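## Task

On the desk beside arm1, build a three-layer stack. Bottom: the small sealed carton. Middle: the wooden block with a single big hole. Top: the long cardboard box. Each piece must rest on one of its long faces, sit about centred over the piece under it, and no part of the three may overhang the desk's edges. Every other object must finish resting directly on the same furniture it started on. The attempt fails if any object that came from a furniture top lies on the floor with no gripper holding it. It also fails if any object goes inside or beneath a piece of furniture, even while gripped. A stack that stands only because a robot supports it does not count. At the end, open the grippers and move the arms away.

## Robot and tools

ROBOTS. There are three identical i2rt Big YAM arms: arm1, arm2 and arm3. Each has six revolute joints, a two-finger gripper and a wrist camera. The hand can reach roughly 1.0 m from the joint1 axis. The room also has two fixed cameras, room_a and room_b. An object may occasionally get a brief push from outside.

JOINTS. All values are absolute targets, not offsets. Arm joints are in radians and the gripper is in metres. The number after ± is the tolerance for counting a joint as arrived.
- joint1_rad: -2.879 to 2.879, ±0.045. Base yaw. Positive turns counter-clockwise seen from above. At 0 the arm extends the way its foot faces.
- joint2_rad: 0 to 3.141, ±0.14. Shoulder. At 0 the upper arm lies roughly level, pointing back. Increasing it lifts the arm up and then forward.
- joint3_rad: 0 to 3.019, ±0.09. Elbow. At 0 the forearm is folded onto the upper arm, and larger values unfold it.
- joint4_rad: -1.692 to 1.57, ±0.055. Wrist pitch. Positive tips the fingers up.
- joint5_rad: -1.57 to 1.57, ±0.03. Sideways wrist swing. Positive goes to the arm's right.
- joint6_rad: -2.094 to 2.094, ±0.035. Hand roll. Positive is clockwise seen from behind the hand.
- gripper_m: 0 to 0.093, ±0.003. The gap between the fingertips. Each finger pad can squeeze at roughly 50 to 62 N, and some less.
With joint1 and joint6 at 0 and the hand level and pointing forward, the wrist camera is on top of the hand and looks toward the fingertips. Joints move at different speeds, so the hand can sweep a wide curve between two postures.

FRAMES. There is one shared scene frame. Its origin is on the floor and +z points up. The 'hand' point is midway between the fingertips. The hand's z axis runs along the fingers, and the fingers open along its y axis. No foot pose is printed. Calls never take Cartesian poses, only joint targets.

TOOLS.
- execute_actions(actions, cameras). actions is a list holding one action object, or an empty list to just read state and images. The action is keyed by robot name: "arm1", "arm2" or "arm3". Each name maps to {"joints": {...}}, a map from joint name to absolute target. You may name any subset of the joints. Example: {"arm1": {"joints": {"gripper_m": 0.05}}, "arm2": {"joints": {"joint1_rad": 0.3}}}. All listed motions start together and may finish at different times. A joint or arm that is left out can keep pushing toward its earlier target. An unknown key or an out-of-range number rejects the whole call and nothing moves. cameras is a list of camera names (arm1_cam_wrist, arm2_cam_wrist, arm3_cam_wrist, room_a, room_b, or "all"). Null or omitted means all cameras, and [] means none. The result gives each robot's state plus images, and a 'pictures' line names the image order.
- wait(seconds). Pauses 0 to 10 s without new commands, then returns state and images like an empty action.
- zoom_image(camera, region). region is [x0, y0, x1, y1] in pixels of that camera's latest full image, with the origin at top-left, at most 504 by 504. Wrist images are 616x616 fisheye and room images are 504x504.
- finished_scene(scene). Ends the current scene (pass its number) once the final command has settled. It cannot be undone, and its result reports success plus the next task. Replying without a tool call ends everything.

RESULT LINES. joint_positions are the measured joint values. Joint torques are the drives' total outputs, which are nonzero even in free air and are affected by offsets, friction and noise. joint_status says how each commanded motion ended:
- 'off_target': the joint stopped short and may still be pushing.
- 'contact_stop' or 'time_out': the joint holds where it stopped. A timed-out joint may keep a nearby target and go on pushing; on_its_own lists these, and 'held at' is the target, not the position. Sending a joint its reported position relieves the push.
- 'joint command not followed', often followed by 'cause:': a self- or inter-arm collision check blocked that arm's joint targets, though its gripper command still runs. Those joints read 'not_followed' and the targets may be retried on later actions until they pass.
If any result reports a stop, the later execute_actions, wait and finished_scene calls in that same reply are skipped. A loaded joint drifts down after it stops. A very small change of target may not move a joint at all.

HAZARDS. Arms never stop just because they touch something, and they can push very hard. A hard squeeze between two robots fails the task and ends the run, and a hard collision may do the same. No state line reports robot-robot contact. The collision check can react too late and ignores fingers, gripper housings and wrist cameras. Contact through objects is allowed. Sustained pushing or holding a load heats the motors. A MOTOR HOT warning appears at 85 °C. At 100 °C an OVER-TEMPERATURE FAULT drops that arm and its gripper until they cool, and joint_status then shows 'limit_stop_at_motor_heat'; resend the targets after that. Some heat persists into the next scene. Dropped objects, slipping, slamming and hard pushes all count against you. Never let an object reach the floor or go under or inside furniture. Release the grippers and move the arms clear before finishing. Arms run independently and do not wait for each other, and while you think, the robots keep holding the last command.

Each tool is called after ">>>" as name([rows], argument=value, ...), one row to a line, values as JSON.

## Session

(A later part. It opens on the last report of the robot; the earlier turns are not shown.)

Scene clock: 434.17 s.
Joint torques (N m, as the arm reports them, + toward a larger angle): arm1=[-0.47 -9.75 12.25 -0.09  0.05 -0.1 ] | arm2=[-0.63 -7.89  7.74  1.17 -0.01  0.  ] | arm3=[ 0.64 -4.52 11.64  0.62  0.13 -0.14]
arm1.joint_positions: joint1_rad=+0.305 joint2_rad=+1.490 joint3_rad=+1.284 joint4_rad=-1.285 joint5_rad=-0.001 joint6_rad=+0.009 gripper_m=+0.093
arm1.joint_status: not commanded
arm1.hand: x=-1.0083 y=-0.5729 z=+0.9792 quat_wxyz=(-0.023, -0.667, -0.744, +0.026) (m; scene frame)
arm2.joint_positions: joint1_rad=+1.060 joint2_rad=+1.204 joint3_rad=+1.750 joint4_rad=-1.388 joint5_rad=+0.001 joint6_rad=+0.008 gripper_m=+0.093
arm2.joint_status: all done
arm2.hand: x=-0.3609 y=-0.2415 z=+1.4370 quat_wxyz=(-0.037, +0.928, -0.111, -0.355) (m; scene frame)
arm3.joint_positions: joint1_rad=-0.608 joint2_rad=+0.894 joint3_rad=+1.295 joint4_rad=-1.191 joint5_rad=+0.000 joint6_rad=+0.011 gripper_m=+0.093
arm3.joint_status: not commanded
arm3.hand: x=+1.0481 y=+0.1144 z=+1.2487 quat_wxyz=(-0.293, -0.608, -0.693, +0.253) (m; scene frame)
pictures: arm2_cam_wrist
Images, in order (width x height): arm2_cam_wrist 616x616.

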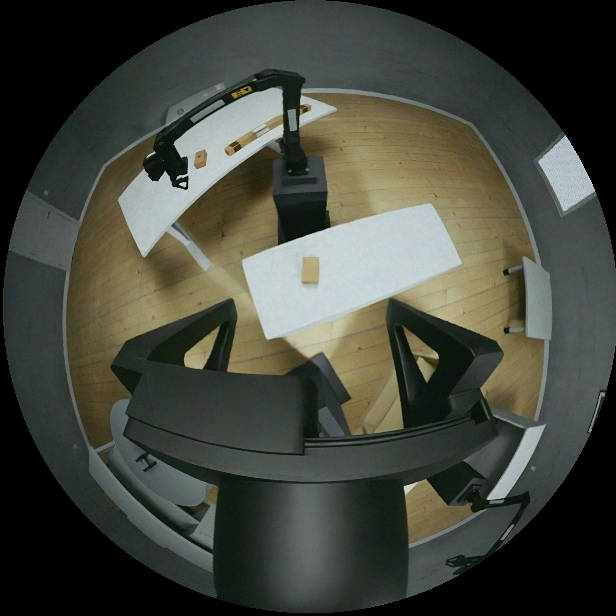

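>>> execute_actions([
  {"arm2":{"joints":{"joint1_rad":0.0}},"arm1":{"joints":{"joint1_rad":1.604,"joint2_rad":1.735,"joint3_rad":1.33,"joint4_rad":-1.125,"joint6_rad":0.09}}},
], cameras=["arm1_cam_wrist"])

Scene clock: 447.47 s.
Joint torques (N m, as the arm reports them, + toward a larger angle): arm1=[ -0.37 -14.66  11.92   0.6    0.08   0.04] | arm2=[-0.27 -7.82  7.87  1.03 -0.04  0.  ] | arm3=[ 0.7  -4.5  11.63  0.62  0.13 -0.14]
arm1.joint_positions: joint1_rad=+1.609 joint2_rad=+1.749 joint3_rad=+1.306 joint4_rad=-1.130 joint5_rad=-0.001 joint6_rad=+0.081 gripper_m=+0.093
arm1.joint_status: all done
arm1.hand: x=-0.5672 y=-0.1972 z=+0.8694 quat_wxyz=(+0.006, -0.115, -0.993, -0.004) (m; scene frame)
arm2.joint_positions: joint1_rad=+0.001 joint2_rad=+1.204 joint3_rad=+1.750 joint4_rad=-1.388 joint5_rad=+0.001 joint6_rad=+0.008 gripper_m=+0.093
arm2.joint_status: all done
arm2.hand: x=-0.0555 y=+0.0808 z=+1.4347 quat_wxyz=(-0.210, +0.745, -0.564, -0.285) (m; scene frame)
arm3.joint_positions: joint1_rad=-0.608 joint2_rad=+0.894 joint3_rad=+1.295 joint4_rad=-1.191 joint5_rad=+0.000 joint6_rad=+0.011 gripper_m=+0.093
arm3.joint_status: not commanded
arm3.hand: x=+1.0481 y=+0.1144 z=+1.2487 quat_wxyz=(-0.293, -0.608, -0.693, +0.253) (m; scene frame)
pictures: arm1_cam_wrist
Images, in order (width x height): arm1_cam_wrist 616x616.

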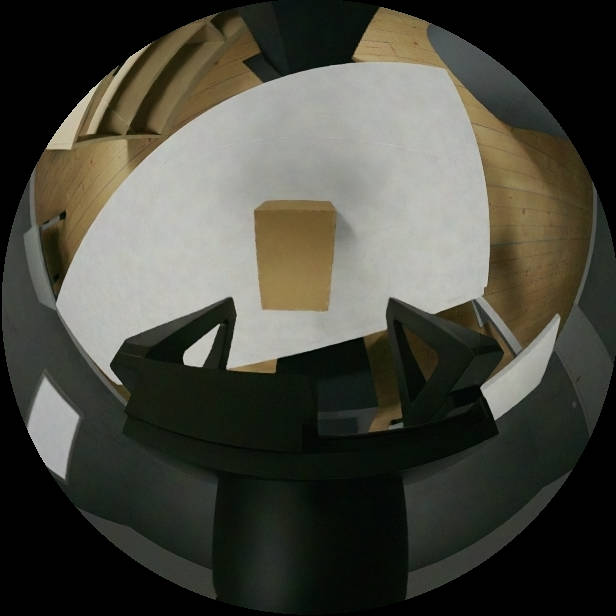

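>>> execute_actions([
  {"arm1":{"joints":{"joint1_rad":1.638,"joint2_rad":1.862,"joint3_rad":1.255,"joint4_rad":-0.935,"joint6_rad":0.11}}},
], cameras=["arm1_cam_wrist"])

Scene clock: 461.77 s.
Joint torques (N m, as the arm reports them, + toward a larger angle): arm1=[  0.6  -14.47   9.53   1.09   0.08   0.04] | arm2=[-0.34 -7.44  7.76  1.02  0.   -0.02] | arm3=[ 0.67 -4.53 11.63  0.62  0.13 -0.14]
arm1.joint_positions: joint1_rad=+1.632 joint2_rad=+1.862 joint3_rad=+1.249 joint4_rad=-0.950 joint5_rad=-0.001 joint6_rad=+0.101 gripper_m=+0.093
arm1.joint_status: all done
arm1.hand: x=-0.5572 y=-0.1866 z=+0.7956 quat_wxyz=(+0.002, -0.113, -0.994, -0.004) (m; scene frame)
arm2.joint_positions: joint1_rad=+0.001 joint2_rad=+1.204 joint3_rad=+1.750 joint4_rad=-1.388 joint5_rad=+0.001 joint6_rad=+0.008 gripper_m=+0.093
arm2.joint_status: not commanded
arm2.hand: x=-0.0555 y=+0.0808 z=+1.4347 quat_wxyz=(-0.210, +0.745, -0.564, -0.285) (m; scene frame)
arm3.joint_positions: joint1_rad=-0.608 joint2_rad=+0.894 joint3_rad=+1.295 joint4_rad=-1.191 joint5_rad=+0.000 joint6_rad=+0.011 gripper_m=+0.093
arm3.joint_status: not commanded
arm3.hand: x=+1.0481 y=+0.1144 z=+1.2487 quat_wxyz=(-0.293, -0.608, -0.693, +0.253) (m; scene frame)
pictures: arm1_cam_wrist
Images, in order (width x height): arm1_cam_wrist 616x616.

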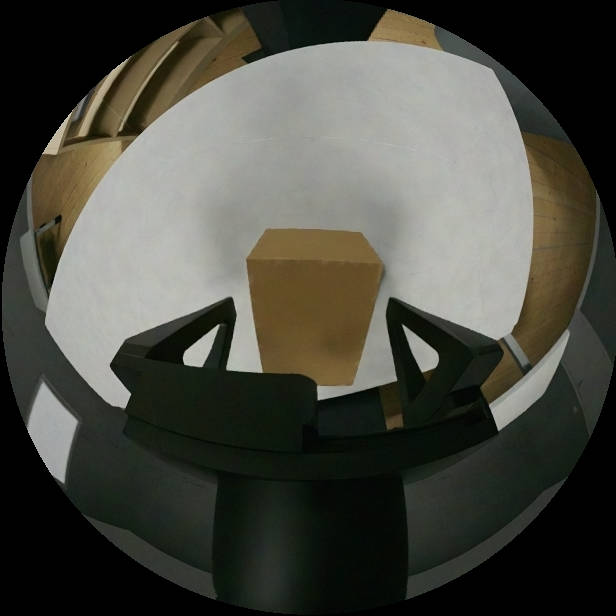

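>>> execute_actions([
  {"arm1":{"joints":{"joint2_rad":1.905,"joint4_rad":-0.915}}},
], cameras=["arm1_cam_wrist"])

>>> execute_actions([
  {"arm1":{"joints":{"gripper_m":0.03}}},
], cameras=["arm1_cam_wrist"])

Scene clock: 468.63 s.
Joint torques (N m, as the arm reports them, + toward a larger angle): arm1=[  0.66 -12.67   9.43   1.08   0.08   0.04] | arm2=[-0.45 -7.38  7.81  1.09 -0.01 -0.03] | arm3=[ 0.69 -4.5  11.64  0.63  0.13 -0.14]
arm1.joint_positions: joint1_rad=+1.632 joint2_rad=+1.881 joint3_rad=+1.249 joint4_rad=-0.931 joint5_rad=-0.001 joint6_rad=+0.101 gripper_m=+0.093
arm1.joint_status: all done
arm1.hand: x=-0.5551 y=-0.1868 z=+0.7863 quat_wxyz=(+0.002, -0.113, -0.994, -0.004) (m; scene frame)
arm2.joint_positions: joint1_rad=+0.001 joint2_rad=+1.204 joint3_rad=+1.750 joint4_rad=-1.388 joint5_rad=+0.001 joint6_rad=+0.008 gripper_m=+0.093
arm2.joint_status: not commanded
arm2.hand: x=-0.0555 y=+0.0808 z=+1.4347 quat_wxyz=(-0.210, +0.745, -0.564, -0.285) (m; scene frame)
arm3.joint_positions: joint1_rad=-0.608 joint2_rad=+0.894 joint3_rad=+1.295 joint4_rad=-1.191 joint5_rad=+0.000 joint6_rad=+0.011 gripper_m=+0.093
arm3.joint_status: not commanded
arm3.hand: x=+1.0481 y=+0.1144 z=+1.2487 quat_wxyz=(-0.293, -0.608, -0.693, +0.253) (m; scene frame)
pictures: arm1_cam_wrist
Images, in order (width x height): arm1_cam_wrist 616x616.

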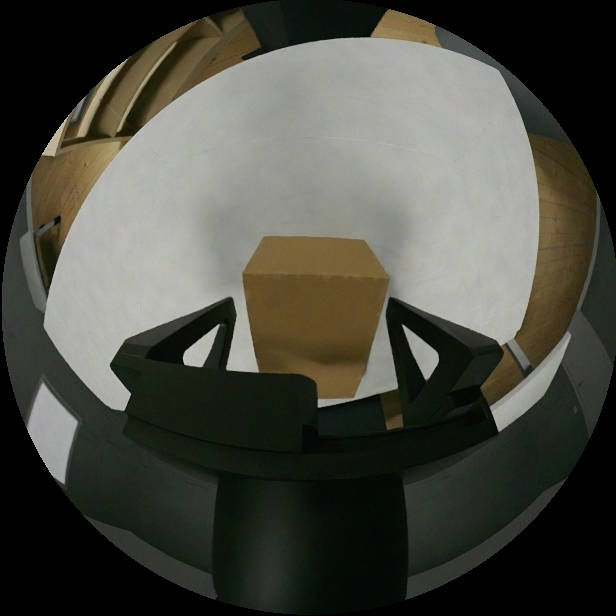

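Scene clock: 469.27 s.
Joint torques (N m, as the arm reports them, + toward a larger angle): arm1=[  0.63 -12.66   9.45   1.07   0.06   0.04] | arm2=[-0.35 -7.3   7.7   1.04 -0.03  0.01] | arm3=[ 0.68 -4.51 11.62  0.63  0.13 -0.15]
arm1.joint_positions: joint1_rad=+1.632 joint2_rad=+1.881 joint3_rad=+1.249 joint4_rad=-0.931 joint5_rad=-0.001 joint6_rad=+0.102 gripper_m=+0.059
arm1.joint_status: gripper_m off_target (ended at +0.059, target +0.030)
arm1.hand: x=-0.5550 y=-0.1869 z=+0.7863 quat_wxyz=(+0.002, -0.114, -0.993, -0.004) (m; scene frame)
arm2.joint_positions: joint1_rad=+0.001 joint2_rad=+1.204 joint3_rad=+1.750 joint4_rad=-1.388 joint5_rad=+0.001 joint6_rad=+0.008 gripper_m=+0.093
arm2.joint_status: not commanded
arm2.hand: x=-0.0555 y=+0.0808 z=+1.4347 quat_wxyz=(-0.210, +0.745, -0.564, -0.285) (m; scene frame)
arm3.joint_positions: joint1_rad=-0.608 joint2_rad=+0.894 joint3_rad=+1.295 joint4_rad=-1.191 joint5_rad=+0.000 joint6_rad=+0.011 gripper_m=+0.093
arm3.joint_status: not commanded
arm3.hand: x=+1.0481 y=+0.1144 z=+1.2487 quat_wxyz=(-0.293, -0.608, -0.693, +0.253) (m; scene frame)
pictures: arm1_cam_wrist
Images, in order (width x height): arm1_cam_wrist 616x616.

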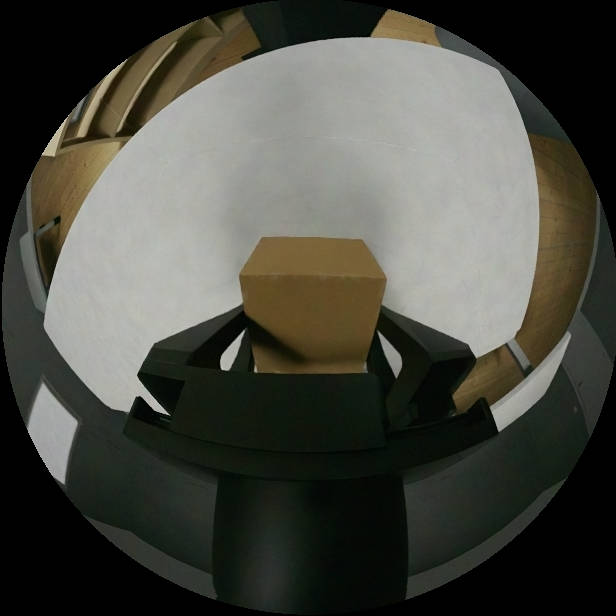

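>>> execute_actions([
  {"arm1":{"joints":{"joint2_rad":1.75,"joint3_rad":1.4,"joint4_rad":-1.2}}},
], cameras=[])

>>> execute_actions([
  {"arm1":{"joints":{"joint1_rad":-0.84,"joint2_rad":2.04,"joint3_rad":1.76,"joint4_rad":-1.25,"joint6_rad":1.583}}},
], cameras=["arm1_cam_wrist","room_a"])

Scene clock: 490.57 s.
Joint torques (N m, as the arm reports them, + toward a larger angle): arm1=[  0.56 -12.17  12.49  -0.19   0.06   0.04] | arm2=[-0.9  -7.76  7.78  1.12 -0.02 -0.02] | arm3=[ 0.67 -4.5  11.64  0.62  0.13 -0.14]
arm1.joint_positions: joint1_rad=+1.632 joint2_rad=+1.732 joint3_rad=+1.375 joint4_rad=-1.185 joint5_rad=-0.001 joint6_rad=+0.102 gripper_m=+0.059
arm1.joint_status: all done
arm1.hand: x=-0.5515 y=-0.1881 z=+0.9017 quat_wxyz=(-0.009, -0.114, -0.993, -0.004) (m; scene frame)
arm2.joint_positions: joint1_rad=+0.001 joint2_rad=+1.204 joint3_rad=+1.750 joint4_rad=-1.388 joint5_rad=+0.001 joint6_rad=+0.008 gripper_m=+0.093
arm2.joint_status: not commanded
arm2.hand: x=-0.0555 y=+0.0808 z=+1.4347 quat_wxyz=(-0.210, +0.745, -0.564, -0.285) (m; scene frame)
arm3.joint_positions: joint1_rad=-0.608 joint2_rad=+0.894 joint3_rad=+1.295 joint4_rad=-1.191 joint5_rad=+0.000 joint6_rad=+0.011 gripper_m=+0.093
arm3.joint_status: not commanded
arm3.hand: x=+1.0481 y=+0.1144 z=+1.2487 quat_wxyz=(-0.293, -0.608, -0.693, +0.253) (m; scene frame)
pictures: none
No camera images: the call's "cameras" was empty. Leave "cameras" out to get every camera's image.

Scene clock: 493.13 s.
Joint torques (N m, as the arm reports them, + toward a larger angle): arm1=[ -0.25 -18.79  12.25  -0.08   0.04   0.04] | arm2=[-0.12 -7.87  7.72  1.08 -0.01  0.  ] | arm3=[ 0.65 -4.53 11.63  0.62  0.13 -0.14]
arm1.joint_positions: joint1_rad=-0.842 joint2_rad=+2.051 joint3_rad=+1.739 joint4_rad=-1.240 joint5_rad=+0.002 joint6_rad=+1.574 gripper_m=+0.059
arm1.joint_status: all done
arm1.hand: x=-1.5984 y=-0.4439 z=+0.8679 quat_wxyz=(-0.006, -0.870, +0.494, +0.012) (m; scene frame)
arm2.joint_positions: joint1_rad=+0.001 joint2_rad=+1.204 joint3_rad=+1.750 joint4_rad=-1.388 joint5_rad=+0.001 joint6_rad=+0.008 gripper_m=+0.093
arm2.joint_status: not commanded
arm2.hand: x=-0.0555 y=+0.0808 z=+1.4347 quat_wxyz=(-0.210, +0.745, -0.564, -0.285) (m; scene frame)
arm3.joint_positions: joint1_rad=-0.608 joint2_rad=+0.894 joint3_rad=+1.295 joint4_rad=-1.191 joint5_rad=+0.000 joint6_rad=+0.011 gripper_m=+0.093
arm3.joint_status: not commanded
arm3.hand: x=+1.0481 y=+0.1144 z=+1.2487 quat_wxyz=(-0.293, -0.608, -0.693, +0.253) (m; scene frame)
pictures: arm1_cam_wrist, room_a
Images, in order (width x height): arm1_cam_wrist 616x616, room_a 504x504.

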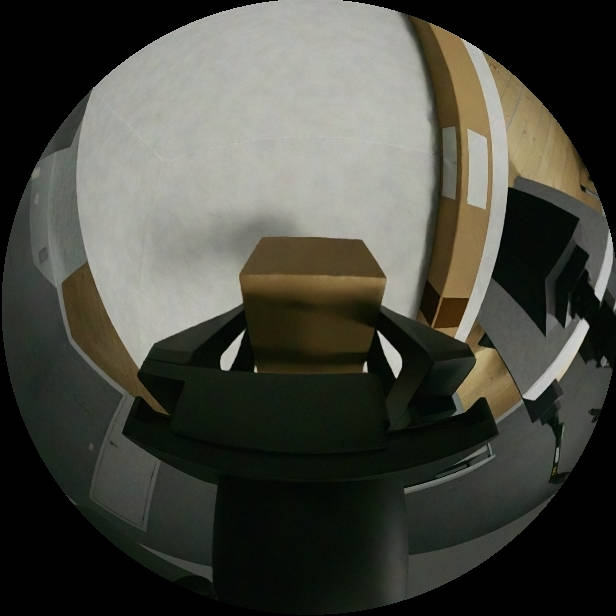

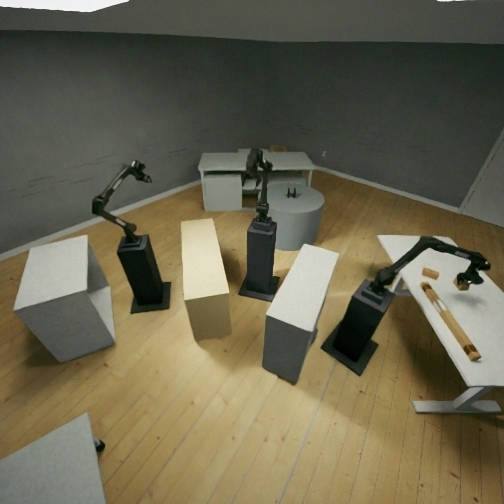

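>>> execute_actions([
  {"arm1":{"joints":{"joint2_rad":2.188,"joint3_rad":1.663,"joint4_rad":-1.012}}},
], cameras=[])

Scene clock: 499.50 s.
Joint torques (N m, as the arm reports them, + toward a larger angle): arm1=[ -0.07 -19.53  10.52   0.93   0.14   0.04] | arm2=[-0.28 -7.57  7.74  1.04 -0.01 -0.02] | arm3=[ 0.67 -4.49 11.64  0.63  0.13 -0.14]
arm1.joint_positions: joint1_rad=-0.842 joint2_rad=+2.199 joint3_rad=+1.650 joint4_rad=-1.027 joint5_rad=+0.000 joint6_rad=+1.574 gripper_m=+0.059
arm1.joint_status: all done
arm1.hand: x=-1.5985 y=-0.4426 z=+0.7483 quat_wxyz=(+0.003, -0.869, +0.494, +0.006) (m; scene frame)
arm2.joint_positions: joint1_rad=+0.001 joint2_rad=+1.204 joint3_rad=+1.750 joint4_rad=-1.388 joint5_rad=+0.001 joint6_rad=+0.008 gripper_m=+0.093
arm2.joint_status: not commanded
arm2.hand: x=-0.0555 y=+0.0808 z=+1.4347 quat_wxyz=(-0.210, +0.745, -0.564, -0.285) (m; scene frame)
arm3.joint_positions: joint1_rad=-0.608 joint2_rad=+0.894 joint3_rad=+1.295 joint4_rad=-1.191 joint5_rad=+0.000 joint6_rad=+0.011 gripper_m=+0.093
arm3.joint_status: not commanded
arm3.hand: x=+1.0481 y=+0.1144 z=+1.2487 quat_wxyz=(-0.293, -0.608, -0.693, +0.253) (m; scene frame)
pictures: none
No camera images: the call's "cameras" was empty. Leave "cameras" out to get every camera's image.

>>> execute_actions([
  {"arm1":{"joints":{"gripper_m":0.093}}},
], cameras=["arm1_cam_wrist"])

>>> execute_actions([
  {"arm1":{"joints":{"joint2_rad":2.065,"joint3_rad":1.76,"joint4_rad":-1.255}}},
], cameras=["arm1_cam_wrist"])

>>> execute_actions([
  {"arm1":{"joints":{"joint1_rad":-0.425,"joint6_rad":0.965}}},
], cameras=["arm1_cam_wrist"])

Scene clock: 509.03 s.
Joint torques (N m, as the arm reports them, + toward a larger angle): arm1=[ -0.11 -19.4   10.52   0.95   0.14   0.04] | arm2=[ 0.   -7.6   7.73  1.12  0.02 -0.03] | arm3=[ 0.66 -4.54 11.64  0.62  0.13 -0.14]
arm1.joint_positions: joint1_rad=-0.842 joint2_rad=+2.199 joint3_rad=+1.650 joint4_rad=-1.027 joint5_rad=+0.000 joint6_rad=+1.574 gripper_m=+0.093
arm1.joint_status: all done
arm1.hand: x=-1.5985 y=-0.4426 z=+0.7483 quat_wxyz=(+0.003, -0.869, +0.494, +0.006) (m; scene frame)
arm2.joint_positions: joint1_rad=+0.001 joint2_rad=+1.204 joint3_rad=+1.750 joint4_rad=-1.388 joint5_rad=+0.001 joint6_rad=+0.008 gripper_m=+0.093
arm2.joint_status: not commanded
arm2.hand: x=-0.0555 y=+0.0808 z=+1.4347 quat_wxyz=(-0.210, +0.745, -0.564, -0.285) (m; scene frame)
arm3.joint_positions: joint1_rad=-0.608 joint2_rad=+0.894 joint3_rad=+1.295 joint4_rad=-1.191 joint5_rad=+0.000 joint6_rad=+0.011 gripper_m=+0.093
arm3.joint_status: not commanded
arm3.hand: x=+1.0481 y=+0.1144 z=+1.2487 quat_wxyz=(-0.293, -0.608, -0.693, +0.253) (m; scene frame)
pictures: arm1_cam_wrist
Images, in order (width x height): arm1_cam_wrist 616x616.

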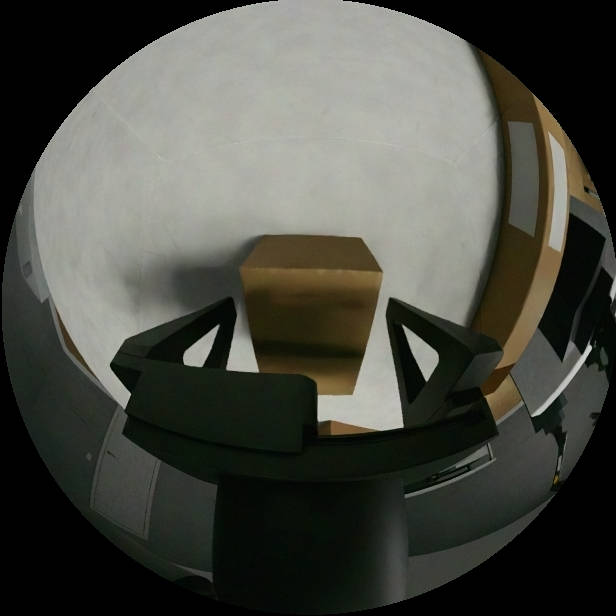

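Scene clock: 510.10 s.
Joint torques (N m, as the arm reports them, + toward a larger angle): arm1=[ -0.1  -15.87  12.41  -0.22   0.13   0.03] | arm2=[-0.11 -7.62  7.79  0.94 -0.01 -0.01] | arm3=[ 0.66 -4.53 11.64  0.62  0.13 -0.14]
arm1.joint_positions: joint1_rad=-0.842 joint2_rad=+2.038 joint3_rad=+1.737 joint4_rad=-1.240 joint5_rad=+0.000 joint6_rad=+1.574 gripper_m=+0.093
arm1.joint_status: all done
arm1.hand: x=-1.5981 y=-0.4443 z=+0.8754 quat_wxyz=(-0.012, -0.869, +0.494, +0.014) (m; scene frame)
arm2.joint_positions: joint1_rad=+0.001 joint2_rad=+1.204 joint3_rad=+1.750 joint4_rad=-1.388 joint5_rad=+0.001 joint6_rad=+0.008 gripper_m=+0.093
arm2.joint_status: not commanded
arm2.hand: x=-0.0555 y=+0.0808 z=+1.4347 quat_wxyz=(-0.210, +0.745, -0.564, -0.285) (m; scene frame)
arm3.joint_positions: joint1_rad=-0.608 joint2_rad=+0.894 joint3_rad=+1.295 joint4_rad=-1.191 joint5_rad=+0.000 joint6_rad=+0.011 gripper_m=+0.093
arm3.joint_status: not commanded
arm3.hand: x=+1.0481 y=+0.1144 z=+1.2487 quat_wxyz=(-0.293, -0.608, -0.693, +0.253) (m; scene frame)
pictures: arm1_cam_wrist
Images, in order (width x height): arm1_cam_wrist 616x616.

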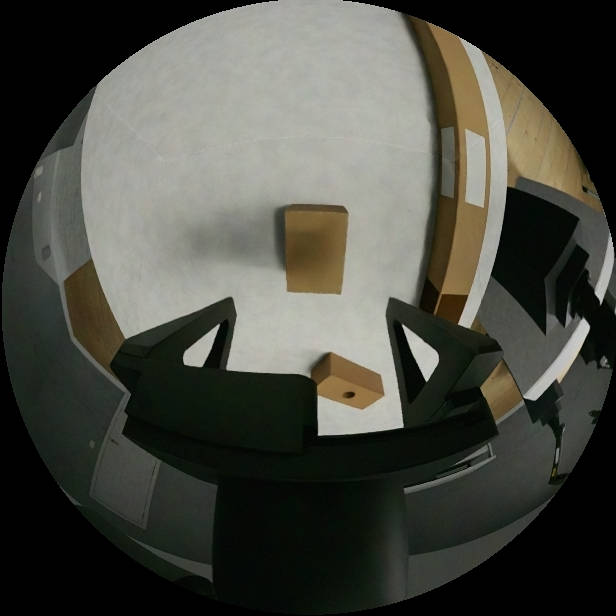

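Scene clock: 511.77 s.
Joint torques (N m, as the arm reports them, + toward a larger angle): arm1=[  0.43 -15.97  12.44  -0.19   0.16  -0.1 ] | arm2=[-0.02 -7.22  7.78  0.99 -0.03  0.01] | arm3=[ 0.66 -4.51 11.64  0.63  0.13 -0.14]
arm1.joint_positions: joint1_rad=-0.435 joint2_rad=+2.038 joint3_rad=+1.737 joint4_rad=-1.240 joint5_rad=-0.001 joint6_rad=+0.974 gripper_m=+0.093
arm1.joint_status: all done
arm1.hand: x=-1.4267 y=-0.6304 z=+0.8720 quat_wxyz=(-0.008, -1.000, +0.013, +0.013) (m; scene frame)
arm2.joint_positions: joint1_rad=+0.001 joint2_rad=+1.204 joint3_rad=+1.750 joint4_rad=-1.388 joint5_rad=+0.001 joint6_rad=+0.008 gripper_m=+0.093
arm2.joint_status: not commanded
arm2.hand: x=-0.0555 y=+0.0808 z=+1.4347 quat_wxyz=(-0.210, +0.745, -0.564, -0.285) (m; scene frame)
arm3.joint_positions: joint1_rad=-0.608 joint2_rad=+0.894 joint3_rad=+1.295 joint4_rad=-1.191 joint5_rad=+0.000 joint6_rad=+0.011 gripper_m=+0.093
arm3.joint_status: not commanded
arm3.hand: x=+1.0481 y=+0.1144 z=+1.2487 quat_wxyz=(-0.293, -0.608, -0.693, +0.253) (m; scene frame)
pictures: arm1_cam_wrist
Images, in order (width x height): arm1_cam_wrist 616x616.

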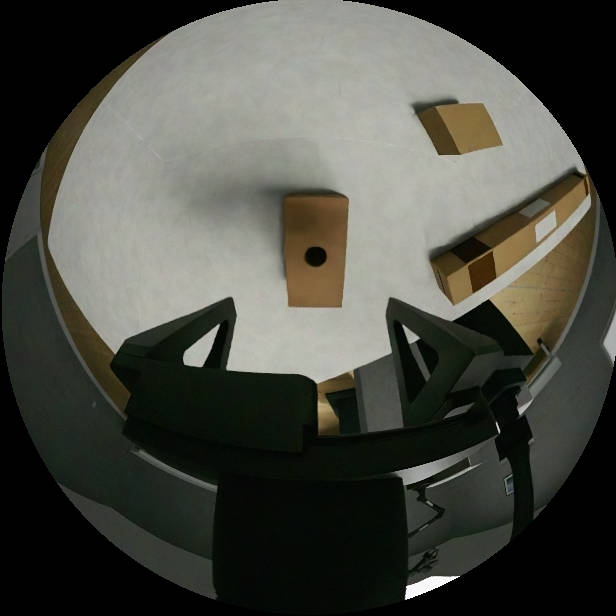

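>>> execute_actions([
  {"arm1":{"joints":{"joint2_rad":2.186,"joint3_rad":1.665,"joint4_rad":-1.012}}},
], cameras=["arm1_cam_wrist"])

>>> execute_actions([
  {"arm1":{"joints":{"gripper_m":0.02}}},
], cameras=["arm1_cam_wrist"])

Scene clock: 522.97 s.
Joint torques (N m, as the arm reports them, + toward a larger angle): arm1=[  0.45 -19.29  10.59   1.04   0.17  -0.09] | arm2=[-0.31 -7.74  7.8   1.1   0.01  0.  ] | arm3=[ 0.67 -4.53 11.63  0.63  0.13 -0.14]
arm1.joint_positions: joint1_rad=-0.435 joint2_rad=+2.194 joint3_rad=+1.652 joint4_rad=-1.027 joint5_rad=-0.001 joint6_rad=+0.974 gripper_m=+0.093
arm1.joint_status: all done
arm1.hand: x=-1.4283 y=-0.6298 z=+0.7485 quat_wxyz=(+0.003, -1.000, +0.013, +0.005) (m; scene frame)
arm2.joint_positions: joint1_rad=+0.001 joint2_rad=+1.204 joint3_rad=+1.750 joint4_rad=-1.388 joint5_rad=+0.001 joint6_rad=+0.008 gripper_m=+0.093
arm2.joint_status: not commanded
arm2.hand: x=-0.0555 y=+0.0808 z=+1.4347 quat_wxyz=(-0.210, +0.745, -0.564, -0.285) (m; scene frame)
arm3.joint_positions: joint1_rad=-0.608 joint2_rad=+0.894 joint3_rad=+1.295 joint4_rad=-1.191 joint5_rad=+0.000 joint6_rad=+0.011 gripper_m=+0.093
arm3.joint_status: not commanded
arm3.hand: x=+1.0481 y=+0.1144 z=+1.2487 quat_wxyz=(-0.293, -0.608, -0.693, +0.253) (m; scene frame)
pictures: arm1_cam_wrist
Images, in order (width x height): arm1_cam_wrist 616x616.

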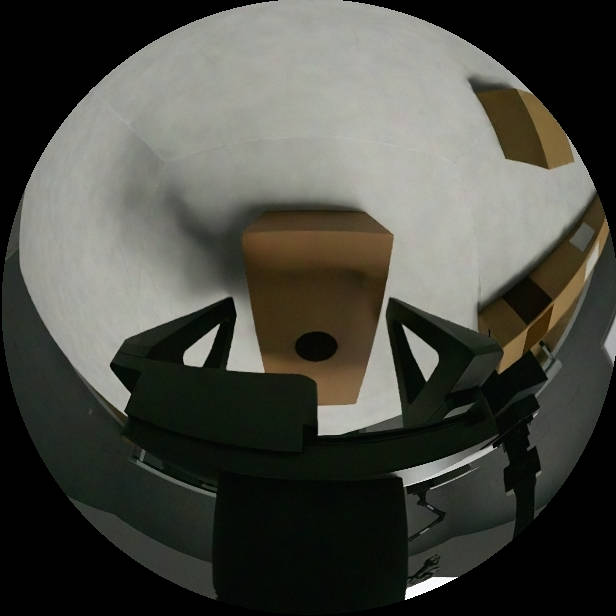

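Scene clock: 523.63 s.
Joint torques (N m, as the arm reports them, + toward a larger angle): arm1=[  0.49 -19.49  10.59   0.97   0.14  -0.09] | arm2=[-0.71 -7.4   7.77  1.09 -0.04  0.  ] | arm3=[ 0.67 -4.51 11.64  0.62  0.13 -0.15]
arm1.joint_positions: joint1_rad=-0.435 joint2_rad=+2.194 joint3_rad=+1.652 joint4_rad=-1.026 joint5_rad=+0.000 joint6_rad=+0.973 gripper_m=+0.059
arm1.joint_status: gripper_m off_target (ended at +0.059, target +0.020)
arm1.hand: x=-1.4286 y=-0.6300 z=+0.7485 quat_wxyz=(+0.003, -1.000, +0.012, +0.006) (m; scene frame)
arm2.joint_positions: joint1_rad=+0.001 joint2_rad=+1.204 joint3_rad=+1.750 joint4_rad=-1.388 joint5_rad=+0.001 joint6_rad=+0.008 gripper_m=+0.093
arm2.joint_status: not commanded
arm2.hand: x=-0.0555 y=+0.0808 z=+1.4347 quat_wxyz=(-0.210, +0.745, -0.564, -0.285) (m; scene frame)
arm3.joint_positions: joint1_rad=-0.608 joint2_rad=+0.894 joint3_rad=+1.295 joint4_rad=-1.191 joint5_rad=+0.000 joint6_rad=+0.011 gripper_m=+0.093
arm3.joint_status: not commanded
arm3.hand: x=+1.0481 y=+0.1144 z=+1.2487 quat_wxyz=(-0.293, -0.608, -0.693, +0.253) (m; scene frame)
pictures: arm1_cam_wrist
Images, in order (width x height): arm1_cam_wrist 616x616.

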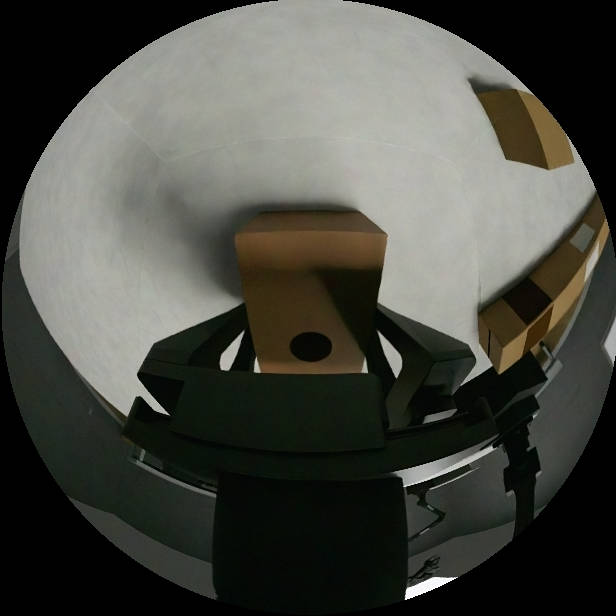

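>>> execute_actions([
  {"arm1":{"joints":{"joint2_rad":2.065,"joint3_rad":1.76,"joint4_rad":-1.265}}},
], cameras=[])

>>> execute_actions([
  {"arm1":{"joints":{"joint1_rad":-0.85,"joint6_rad":1.583}}},
], cameras=["arm1_cam_wrist","room_a"])

Scene clock: 533.30 s.
Joint torques (N m, as the arm reports them, + toward a larger angle): arm1=[  0.45 -17.86  13.56  -0.3    0.13  -0.09] | arm2=[ 0.1  -7.97  7.8   1.08 -0.02  0.02] | arm3=[ 0.67 -4.52 11.64  0.61  0.13 -0.14]
arm1.joint_positions: joint1_rad=-0.435 joint2_rad=+2.060 joint3_rad=+1.722 joint4_rad=-1.250 joint5_rad=+0.000 joint6_rad=+0.973 gripper_m=+0.059
arm1.joint_status: all done
arm1.hand: x=-1.4216 y=-0.6227 z=+0.8534 quat_wxyz=(+0.011, -1.000, +0.012, +0.000) (m; scene frame)
arm2.joint_positions: joint1_rad=+0.001 joint2_rad=+1.204 joint3_rad=+1.750 joint4_rad=-1.388 joint5_rad=+0.001 joint6_rad=+0.008 gripper_m=+0.093
arm2.joint_status: not commanded
arm2.hand: x=-0.0555 y=+0.0808 z=+1.4347 quat_wxyz=(-0.210, +0.745, -0.564, -0.285) (m; scene frame)
arm3.joint_positions: joint1_rad=-0.608 joint2_rad=+0.894 joint3_rad=+1.295 joint4_rad=-1.191 joint5_rad=+0.000 joint6_rad=+0.011 gripper_m=+0.093
arm3.joint_status: not commanded
arm3.hand: x=+1.0481 y=+0.1144 z=+1.2487 quat_wxyz=(-0.293, -0.608, -0.693, +0.253) (m; scene frame)
pictures: none
No camera images: the call's "cameras" was empty. Leave "cameras" out to get every camera's image.

Scene clock: 535.13 s.
Joint torques (N m, as the arm reports them, + toward a larger angle): arm1=[ -0.81 -17.62  13.51  -0.34   0.14   0.04] | arm2=[-0.52 -7.73  7.66  1.04 -0.02 -0.01] | arm3=[ 0.68 -4.53 11.63  0.62  0.13 -0.14]
arm1.joint_positions: joint1_rad=-0.843 joint2_rad=+2.060 joint3_rad=+1.722 joint4_rad=-1.250 joint5_rad=+0.000 joint6_rad=+1.574 gripper_m=+0.059
arm1.joint_status: all done
arm1.hand: x=-1.5906 y=-0.4390 z=+0.8567 quat_wxyz=(+0.009, -0.869, +0.494, +0.002) (m; scene frame)
arm2.joint_positions: joint1_rad=+0.001 joint2_rad=+1.204 joint3_rad=+1.750 joint4_rad=-1.388 joint5_rad=+0.001 joint6_rad=+0.008 gripper_m=+0.093
arm2.joint_status: not commanded
arm2.hand: x=-0.0555 y=+0.0808 z=+1.4347 quat_wxyz=(-0.210, +0.745, -0.564, -0.285) (m; scene frame)
arm3.joint_positions: joint1_rad=-0.608 joint2_rad=+0.894 joint3_rad=+1.295 joint4_rad=-1.191 joint5_rad=+0.000 joint6_rad=+0.011 gripper_m=+0.093
arm3.joint_status: not commanded
arm3.hand: x=+1.0481 y=+0.1144 z=+1.2487 quat_wxyz=(-0.293, -0.608, -0.693, +0.253) (m; scene frame)
pictures: arm1_cam_wrist, room_a
Images, in order (width x height): arm1_cam_wrist 616x616, room_a 504x504.

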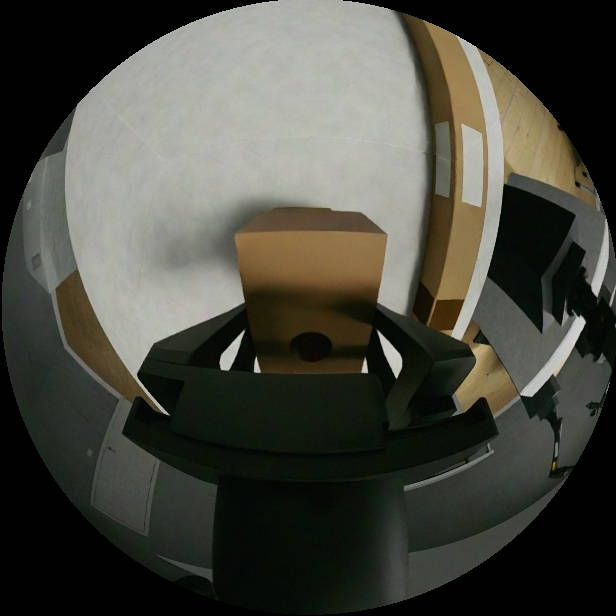

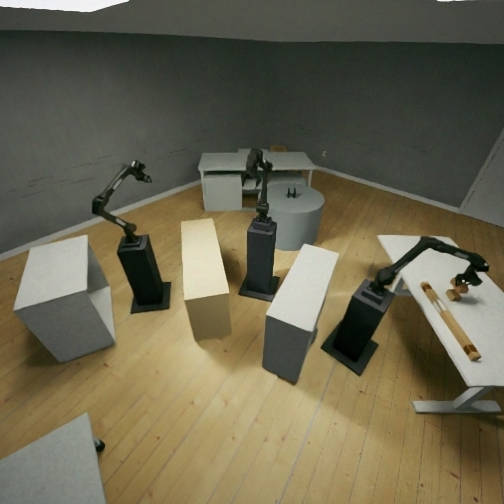

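>>> execute_actions([
  {"arm1":{"joints":{"joint2_rad":2.12,"joint4_rad":-1.158}}},
], cameras=["room_a"])

>>> zoom_image(camera="room_a", region=[420, 250, 500, 330])

Scene clock: 541.63 s.
Joint torques (N m, as the arm reports them, + toward a larger angle): arm1=[ -0.83 -18.62  13.37   0.97   0.14   0.04] | arm2=[-0.49 -7.45  7.63  1.07 -0.01  0.  ] | arm3=[ 0.66 -4.51 11.63  0.62  0.13 -0.14]
arm1.joint_positions: joint1_rad=-0.843 joint2_rad=+2.119 joint3_rad=+1.722 joint4_rad=-1.173 joint5_rad=+0.000 joint6_rad=+1.574 gripper_m=+0.059
arm1.joint_status: all done
arm1.hand: x=-1.6028 y=-0.4458 z=+0.8213 quat_wxyz=(+0.001, -0.869, +0.494, +0.007) (m; scene frame)
arm2.joint_positions: joint1_rad=+0.001 joint2_rad=+1.204 joint3_rad=+1.750 joint4_rad=-1.388 joint5_rad=+0.001 joint6_rad=+0.008 gripper_m=+0.093
arm2.joint_status: not commanded
arm2.hand: x=-0.0555 y=+0.0808 z=+1.4347 quat_wxyz=(-0.210, +0.745, -0.564, -0.285) (m; scene frame)
arm3.joint_positions: joint1_rad=-0.608 joint2_rad=+0.894 joint3_rad=+1.295 joint4_rad=-1.191 joint5_rad=+0.000 joint6_rad=+0.011 gripper_m=+0.093
arm3.joint_status: not commanded
arm3.hand: x=+1.0481 y=+0.1144 z=+1.2487 quat_wxyz=(-0.293, -0.608, -0.693, +0.253) (m; scene frame)
pictures: room_a
Images, in order (width x height): room_a 504x504.

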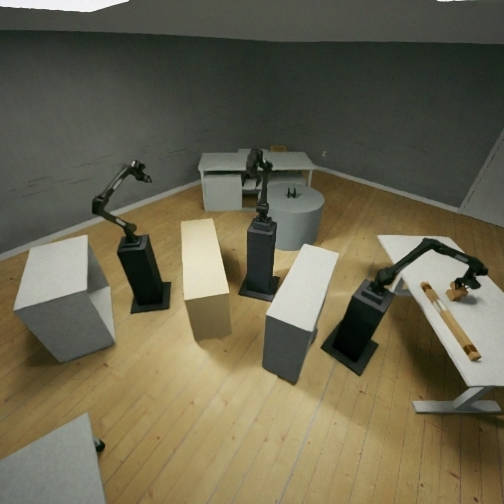

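Region (420, 250, 500, 330) of room_a's 504x504 image, scaled by 6.300, with more detail than that image has.

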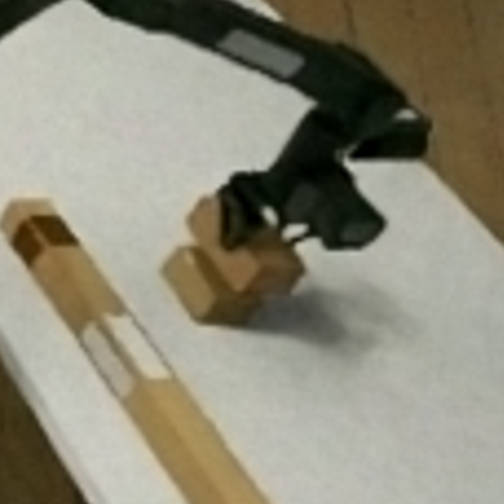

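>>> execute_actions([
  {"arm1":{"joints":{"joint2_rad":2.16}}},
], cameras=["room_a"])

>>> zoom_image(camera="room_a", region=[420, 250, 500, 330])

Scene clock: 547.87 s.
Joint torques (N m, as the arm reports them, + toward a larger angle): arm1=[ -0.86 -18.    13.14   0.9    0.14   0.04] | arm2=[-0.22 -7.22  7.76  0.96  0.01  0.01] | arm3=[ 0.67 -4.49 11.64  0.62  0.13 -0.14]
arm1.joint_positions: joint1_rad=-0.843 joint2_rad=+2.152 joint3_rad=+1.722 joint4_rad=-1.173 joint5_rad=+0.000 joint6_rad=+1.574 gripper_m=+0.059
arm1.joint_status: all done
arm1.hand: x=-1.5999 y=-0.4437 z=+0.8014 quat_wxyz=(+0.015, -0.869, +0.494, -0.001) (m; scene frame)
arm2.joint_positions: joint1_rad=+0.001 joint2_rad=+1.204 joint3_rad=+1.750 joint4_rad=-1.388 joint5_rad=+0.001 joint6_rad=+0.008 gripper_m=+0.093
arm2.joint_status: not commanded
arm2.hand: x=-0.0555 y=+0.0808 z=+1.4347 quat_wxyz=(-0.210, +0.745, -0.564, -0.285) (m; scene frame)
arm3.joint_positions: joint1_rad=-0.608 joint2_rad=+0.894 joint3_rad=+1.295 joint4_rad=-1.191 joint5_rad=+0.000 joint6_rad=+0.011 gripper_m=+0.093
arm3.joint_status: not commanded
arm3.hand: x=+1.0481 y=+0.1144 z=+1.2487 quat_wxyz=(-0.293, -0.608, -0.693, +0.253) (m; scene frame)
pictures: room_a
Images, in order (width x height): room_a 504x504.

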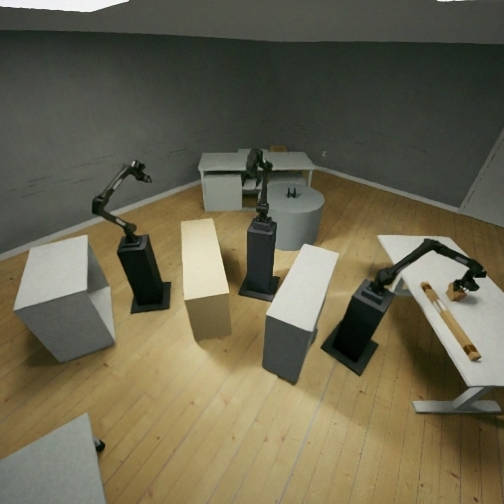

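Region (420, 250, 500, 330) of room_a's 504x504 image, scaled by 6.300, with more detail than that image has.

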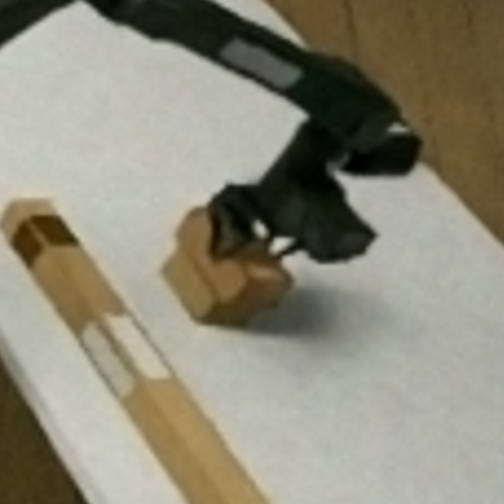

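>>> execute_actions([
  {"arm1":{"joints":{"gripper_m":0.093}}},
], cameras=["arm1_cam_wrist"])

>>> execute_actions([
  {"arm1":{"joints":{"joint2_rad":2.05,"joint3_rad":1.875,"joint4_rad":-1.405}}},
], cameras=["arm1_cam_wrist","room_b"])

Scene clock: 556.60 s.
Joint torques (N m, as the arm reports them, + toward a larger angle): arm1=[ -0.83 -18.25  13.17   0.89   0.15   0.04] | arm2=[-0.12 -7.51  7.78  1.02 -0.02  0.02] | arm3=[ 0.66 -4.51 11.63  0.62  0.13 -0.15]
arm1.joint_positions: joint1_rad=-0.843 joint2_rad=+2.152 joint3_rad=+1.722 joint4_rad=-1.173 joint5_rad=+0.000 joint6_rad=+1.574 gripper_m=+0.093
arm1.joint_status: all done
arm1.hand: x=-1.5999 y=-0.4437 z=+0.8014 quat_wxyz=(+0.015, -0.869, +0.494, -0.001) (m; scene frame)
arm2.joint_positions: joint1_rad=+0.001 joint2_rad=+1.204 joint3_rad=+1.750 joint4_rad=-1.388 joint5_rad=+0.001 joint6_rad=+0.008 gripper_m=+0.093
arm2.joint_status: not commanded
arm2.hand: x=-0.0555 y=+0.0808 z=+1.4347 quat_wxyz=(-0.210, +0.745, -0.564, -0.285) (m; scene frame)
arm3.joint_positions: joint1_rad=-0.608 joint2_rad=+0.894 joint3_rad=+1.295 joint4_rad=-1.191 joint5_rad=+0.000 joint6_rad=+0.011 gripper_m=+0.093
arm3.joint_status: not commanded
arm3.hand: x=+1.0481 y=+0.1144 z=+1.2487 quat_wxyz=(-0.293, -0.608, -0.693, +0.253) (m; scene frame)
pictures: arm1_cam_wrist
Images, in order (width x height): arm1_cam_wrist 616x616.

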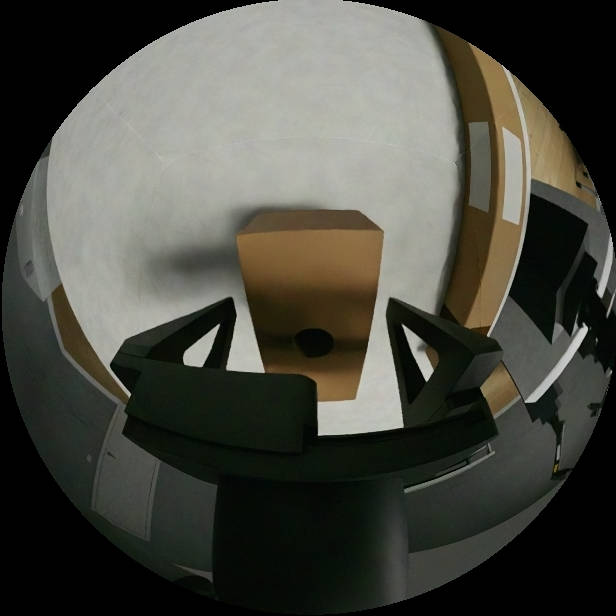

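Scene clock: 557.63 s.
Joint torques (N m, as the arm reports them, + toward a larger angle): arm1=[ -0.87 -15.98  12.86  -0.29   0.14   0.03] | arm2=[-0.38 -7.59  7.76  1.02 -0.01  0.01] | arm3=[ 0.66 -4.51 11.63  0.63  0.13 -0.15]
arm1.joint_positions: joint1_rad=-0.843 joint2_rad=+2.024 joint3_rad=+1.849 joint4_rad=-1.391 joint5_rad=+0.000 joint6_rad=+1.574 gripper_m=+0.093
arm1.joint_status: all done
arm1.hand: x=-1.5988 y=-0.4449 z=+0.9252 quat_wxyz=(-0.001, -0.869, +0.494, +0.008) (m; scene frame)
arm2.joint_positions: joint1_rad=+0.001 joint2_rad=+1.204 joint3_rad=+1.750 joint4_rad=-1.388 joint5_rad=+0.001 joint6_rad=+0.008 gripper_m=+0.093
arm2.joint_status: not commanded
arm2.hand: x=-0.0555 y=+0.0808 z=+1.4347 quat_wxyz=(-0.210, +0.745, -0.564, -0.285) (m; scene frame)
arm3.joint_positions: joint1_rad=-0.608 joint2_rad=+0.894 joint3_rad=+1.295 joint4_rad=-1.191 joint5_rad=+0.000 joint6_rad=+0.011 gripper_m=+0.093
arm3.joint_status: not commanded
arm3.hand: x=+1.0481 y=+0.1144 z=+1.2487 quat_wxyz=(-0.293, -0.608, -0.693, +0.253) (m; scene frame)
pictures: arm1_cam_wrist, room_b
Images, in order (width x height): arm1_cam_wrist 616x616, room_b 504x504.

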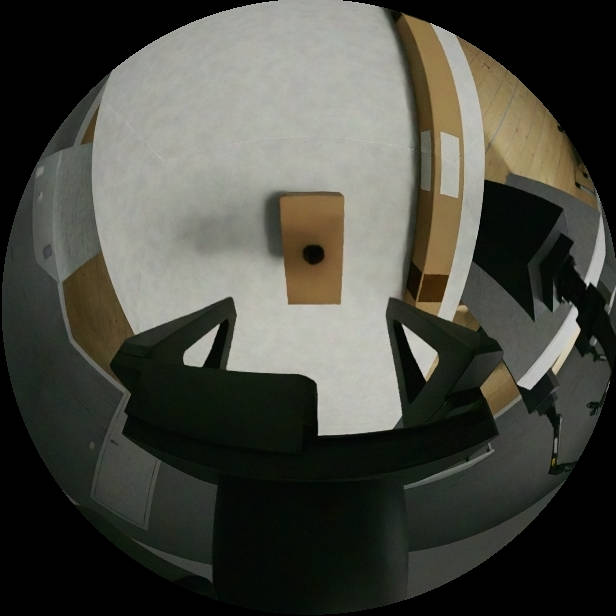

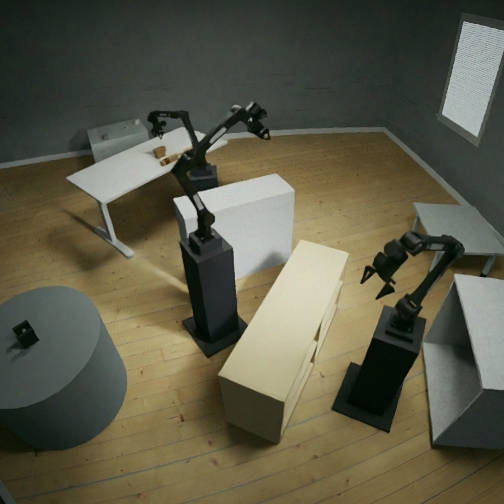

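>>> execute_actions([
  {"arm1":{"joints":{"joint1_rad":-1.282,"joint2_rad":1.77,"joint3_rad":1.27,"joint4_rad":-1.055,"joint6_rad":1.14}}},
], cameras=["arm1_cam_wrist"])

Scene clock: 565.07 s.
Joint torques (N m, as the arm reports them, + toward a larger angle): arm1=[ -0.36 -12.88  10.57   1.02   0.05  -0.1 ] | arm2=[ 0.11 -7.32  7.81  1.08 -0.05 -0.03] | arm3=[ 0.66 -4.54 11.64  0.62  0.13 -0.15]
arm1.joint_positions: joint1_rad=-1.277 joint2_rad=+1.763 joint3_rad=+1.261 joint4_rad=-1.070 joint5_rad=+0.002 joint6_rad=+1.149 gripper_m=+0.093
arm1.joint_status: all done
arm1.hand: x=-1.5549 y=-0.1743 z=+0.8577 quat_wxyz=(+0.002, -0.867, +0.498, +0.007) (m; scene frame)
arm2.joint_positions: joint1_rad=+0.001 joint2_rad=+1.204 joint3_rad=+1.750 joint4_rad=-1.388 joint5_rad=+0.001 joint6_rad=+0.008 gripper_m=+0.093
arm2.joint_status: not commanded
arm2.hand: x=-0.0555 y=+0.0808 z=+1.4347 quat_wxyz=(-0.210, +0.745, -0.564, -0.285) (m; scene frame)
arm3.joint_positions: joint1_rad=-0.608 joint2_rad=+0.894 joint3_rad=+1.295 joint4_rad=-1.191 joint5_rad=+0.000 joint6_rad=+0.011 gripper_m=+0.093
arm3.joint_status: not commanded
arm3.hand: x=+1.0481 y=+0.1144 z=+1.2487 quat_wxyz=(-0.293, -0.608, -0.693, +0.253) (m; scene frame)
pictures: arm1_cam_wrist
Images, in order (width x height): arm1_cam_wrist 616x616.

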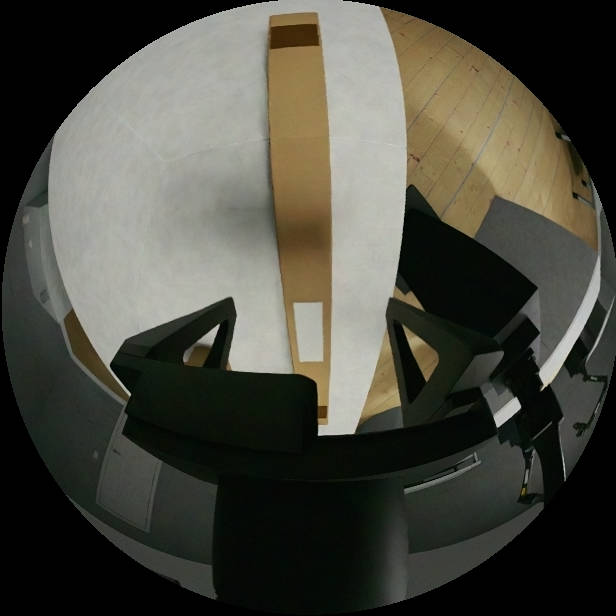

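>>> execute_actions([
  {"arm1":{"joints":{"joint2_rad":1.932,"joint3_rad":1.2,"joint4_rad":-0.8}}},
], cameras=["arm1_cam_wrist"])

>>> execute_actions([
  {"arm1":{"joints":{"gripper_m":0.02}}},
], cameras=[])

Scene clock: 573.57 s.
Joint torques (N m, as the arm reports them, + toward a larger angle): arm1=[ -0.52 -15.06   9.13   1.06   0.05  -0.09] | arm2=[-0.03 -7.37  7.74  1.08 -0.01 -0.01] | arm3=[ 0.67 -4.53 11.63  0.63  0.13 -0.14]
arm1.joint_positions: joint1_rad=-1.277 joint2_rad=+1.941 joint3_rad=+1.190 joint4_rad=-0.816 joint5_rad=+0.002 joint6_rad=+1.149 gripper_m=+0.093
arm1.joint_status: all done
arm1.hand: x=-1.5630 y=-0.1742 z=+0.7508 quat_wxyz=(+0.000, -0.867, +0.498, +0.009) (m; scene frame)
arm2.joint_positions: joint1_rad=+0.001 joint2_rad=+1.204 joint3_rad=+1.750 joint4_rad=-1.388 joint5_rad=+0.001 joint6_rad=+0.008 gripper_m=+0.093
arm2.joint_status: not commanded
arm2.hand: x=-0.0555 y=+0.0808 z=+1.4347 quat_wxyz=(-0.210, +0.745, -0.564, -0.285) (m; scene frame)
arm3.joint_positions: joint1_rad=-0.608 joint2_rad=+0.894 joint3_rad=+1.295 joint4_rad=-1.191 joint5_rad=+0.000 joint6_rad=+0.011 gripper_m=+0.093
arm3.joint_status: not commanded
arm3.hand: x=+1.0481 y=+0.1144 z=+1.2487 quat_wxyz=(-0.293, -0.608, -0.693, +0.253) (m; scene frame)
pictures: arm1_cam_wrist
Images, in order (width x height): arm1_cam_wrist 616x616.

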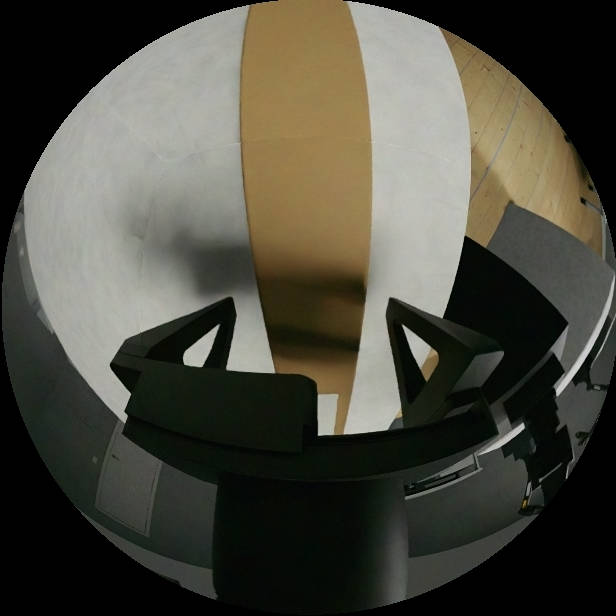

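Scene clock: 574.23 s.
Joint torques (N m, as the arm reports them, + toward a larger angle): arm1=[ -0.52 -15.04   9.14   1.03   0.07  -0.08] | arm2=[-0.08 -7.83  7.68  1.08 -0.04 -0.01] | arm3=[ 0.62 -4.53 11.64  0.62  0.13 -0.14]
arm1.joint_positions: joint1_rad=-1.277 joint2_rad=+1.941 joint3_rad=+1.190 joint4_rad=-0.815 joint5_rad=+0.001 joint6_rad=+1.146 gripper_m=+0.049
arm1.joint_status: gripper_m off_target (ended at +0.049, target +0.020)
arm1.hand: x=-1.5632 y=-0.1743 z=+0.7508 quat_wxyz=(+0.000, -0.868, +0.497, +0.009) (m; scene frame)
arm2.joint_positions: joint1_rad=+0.001 joint2_rad=+1.204 joint3_rad=+1.750 joint4_rad=-1.388 joint5_rad=+0.001 joint6_rad=+0.008 gripper_m=+0.093
arm2.joint_status: not commanded
arm2.hand: x=-0.0555 y=+0.0808 z=+1.4347 quat_wxyz=(-0.210, +0.745, -0.564, -0.285) (m; scene frame)
arm3.joint_positions: joint1_rad=-0.608 joint2_rad=+0.894 joint3_rad=+1.295 joint4_rad=-1.191 joint5_rad=+0.000 joint6_rad=+0.011 gripper_m=+0.093
arm3.joint_status: not commanded
arm3.hand: x=+1.0481 y=+0.1144 z=+1.2487 quat_wxyz=(-0.293, -0.608, -0.693, +0.253) (m; scene frame)
pictures: none
No camera images: the call's "cameras" was empty. Leave "cameras" out to get every camera's image.


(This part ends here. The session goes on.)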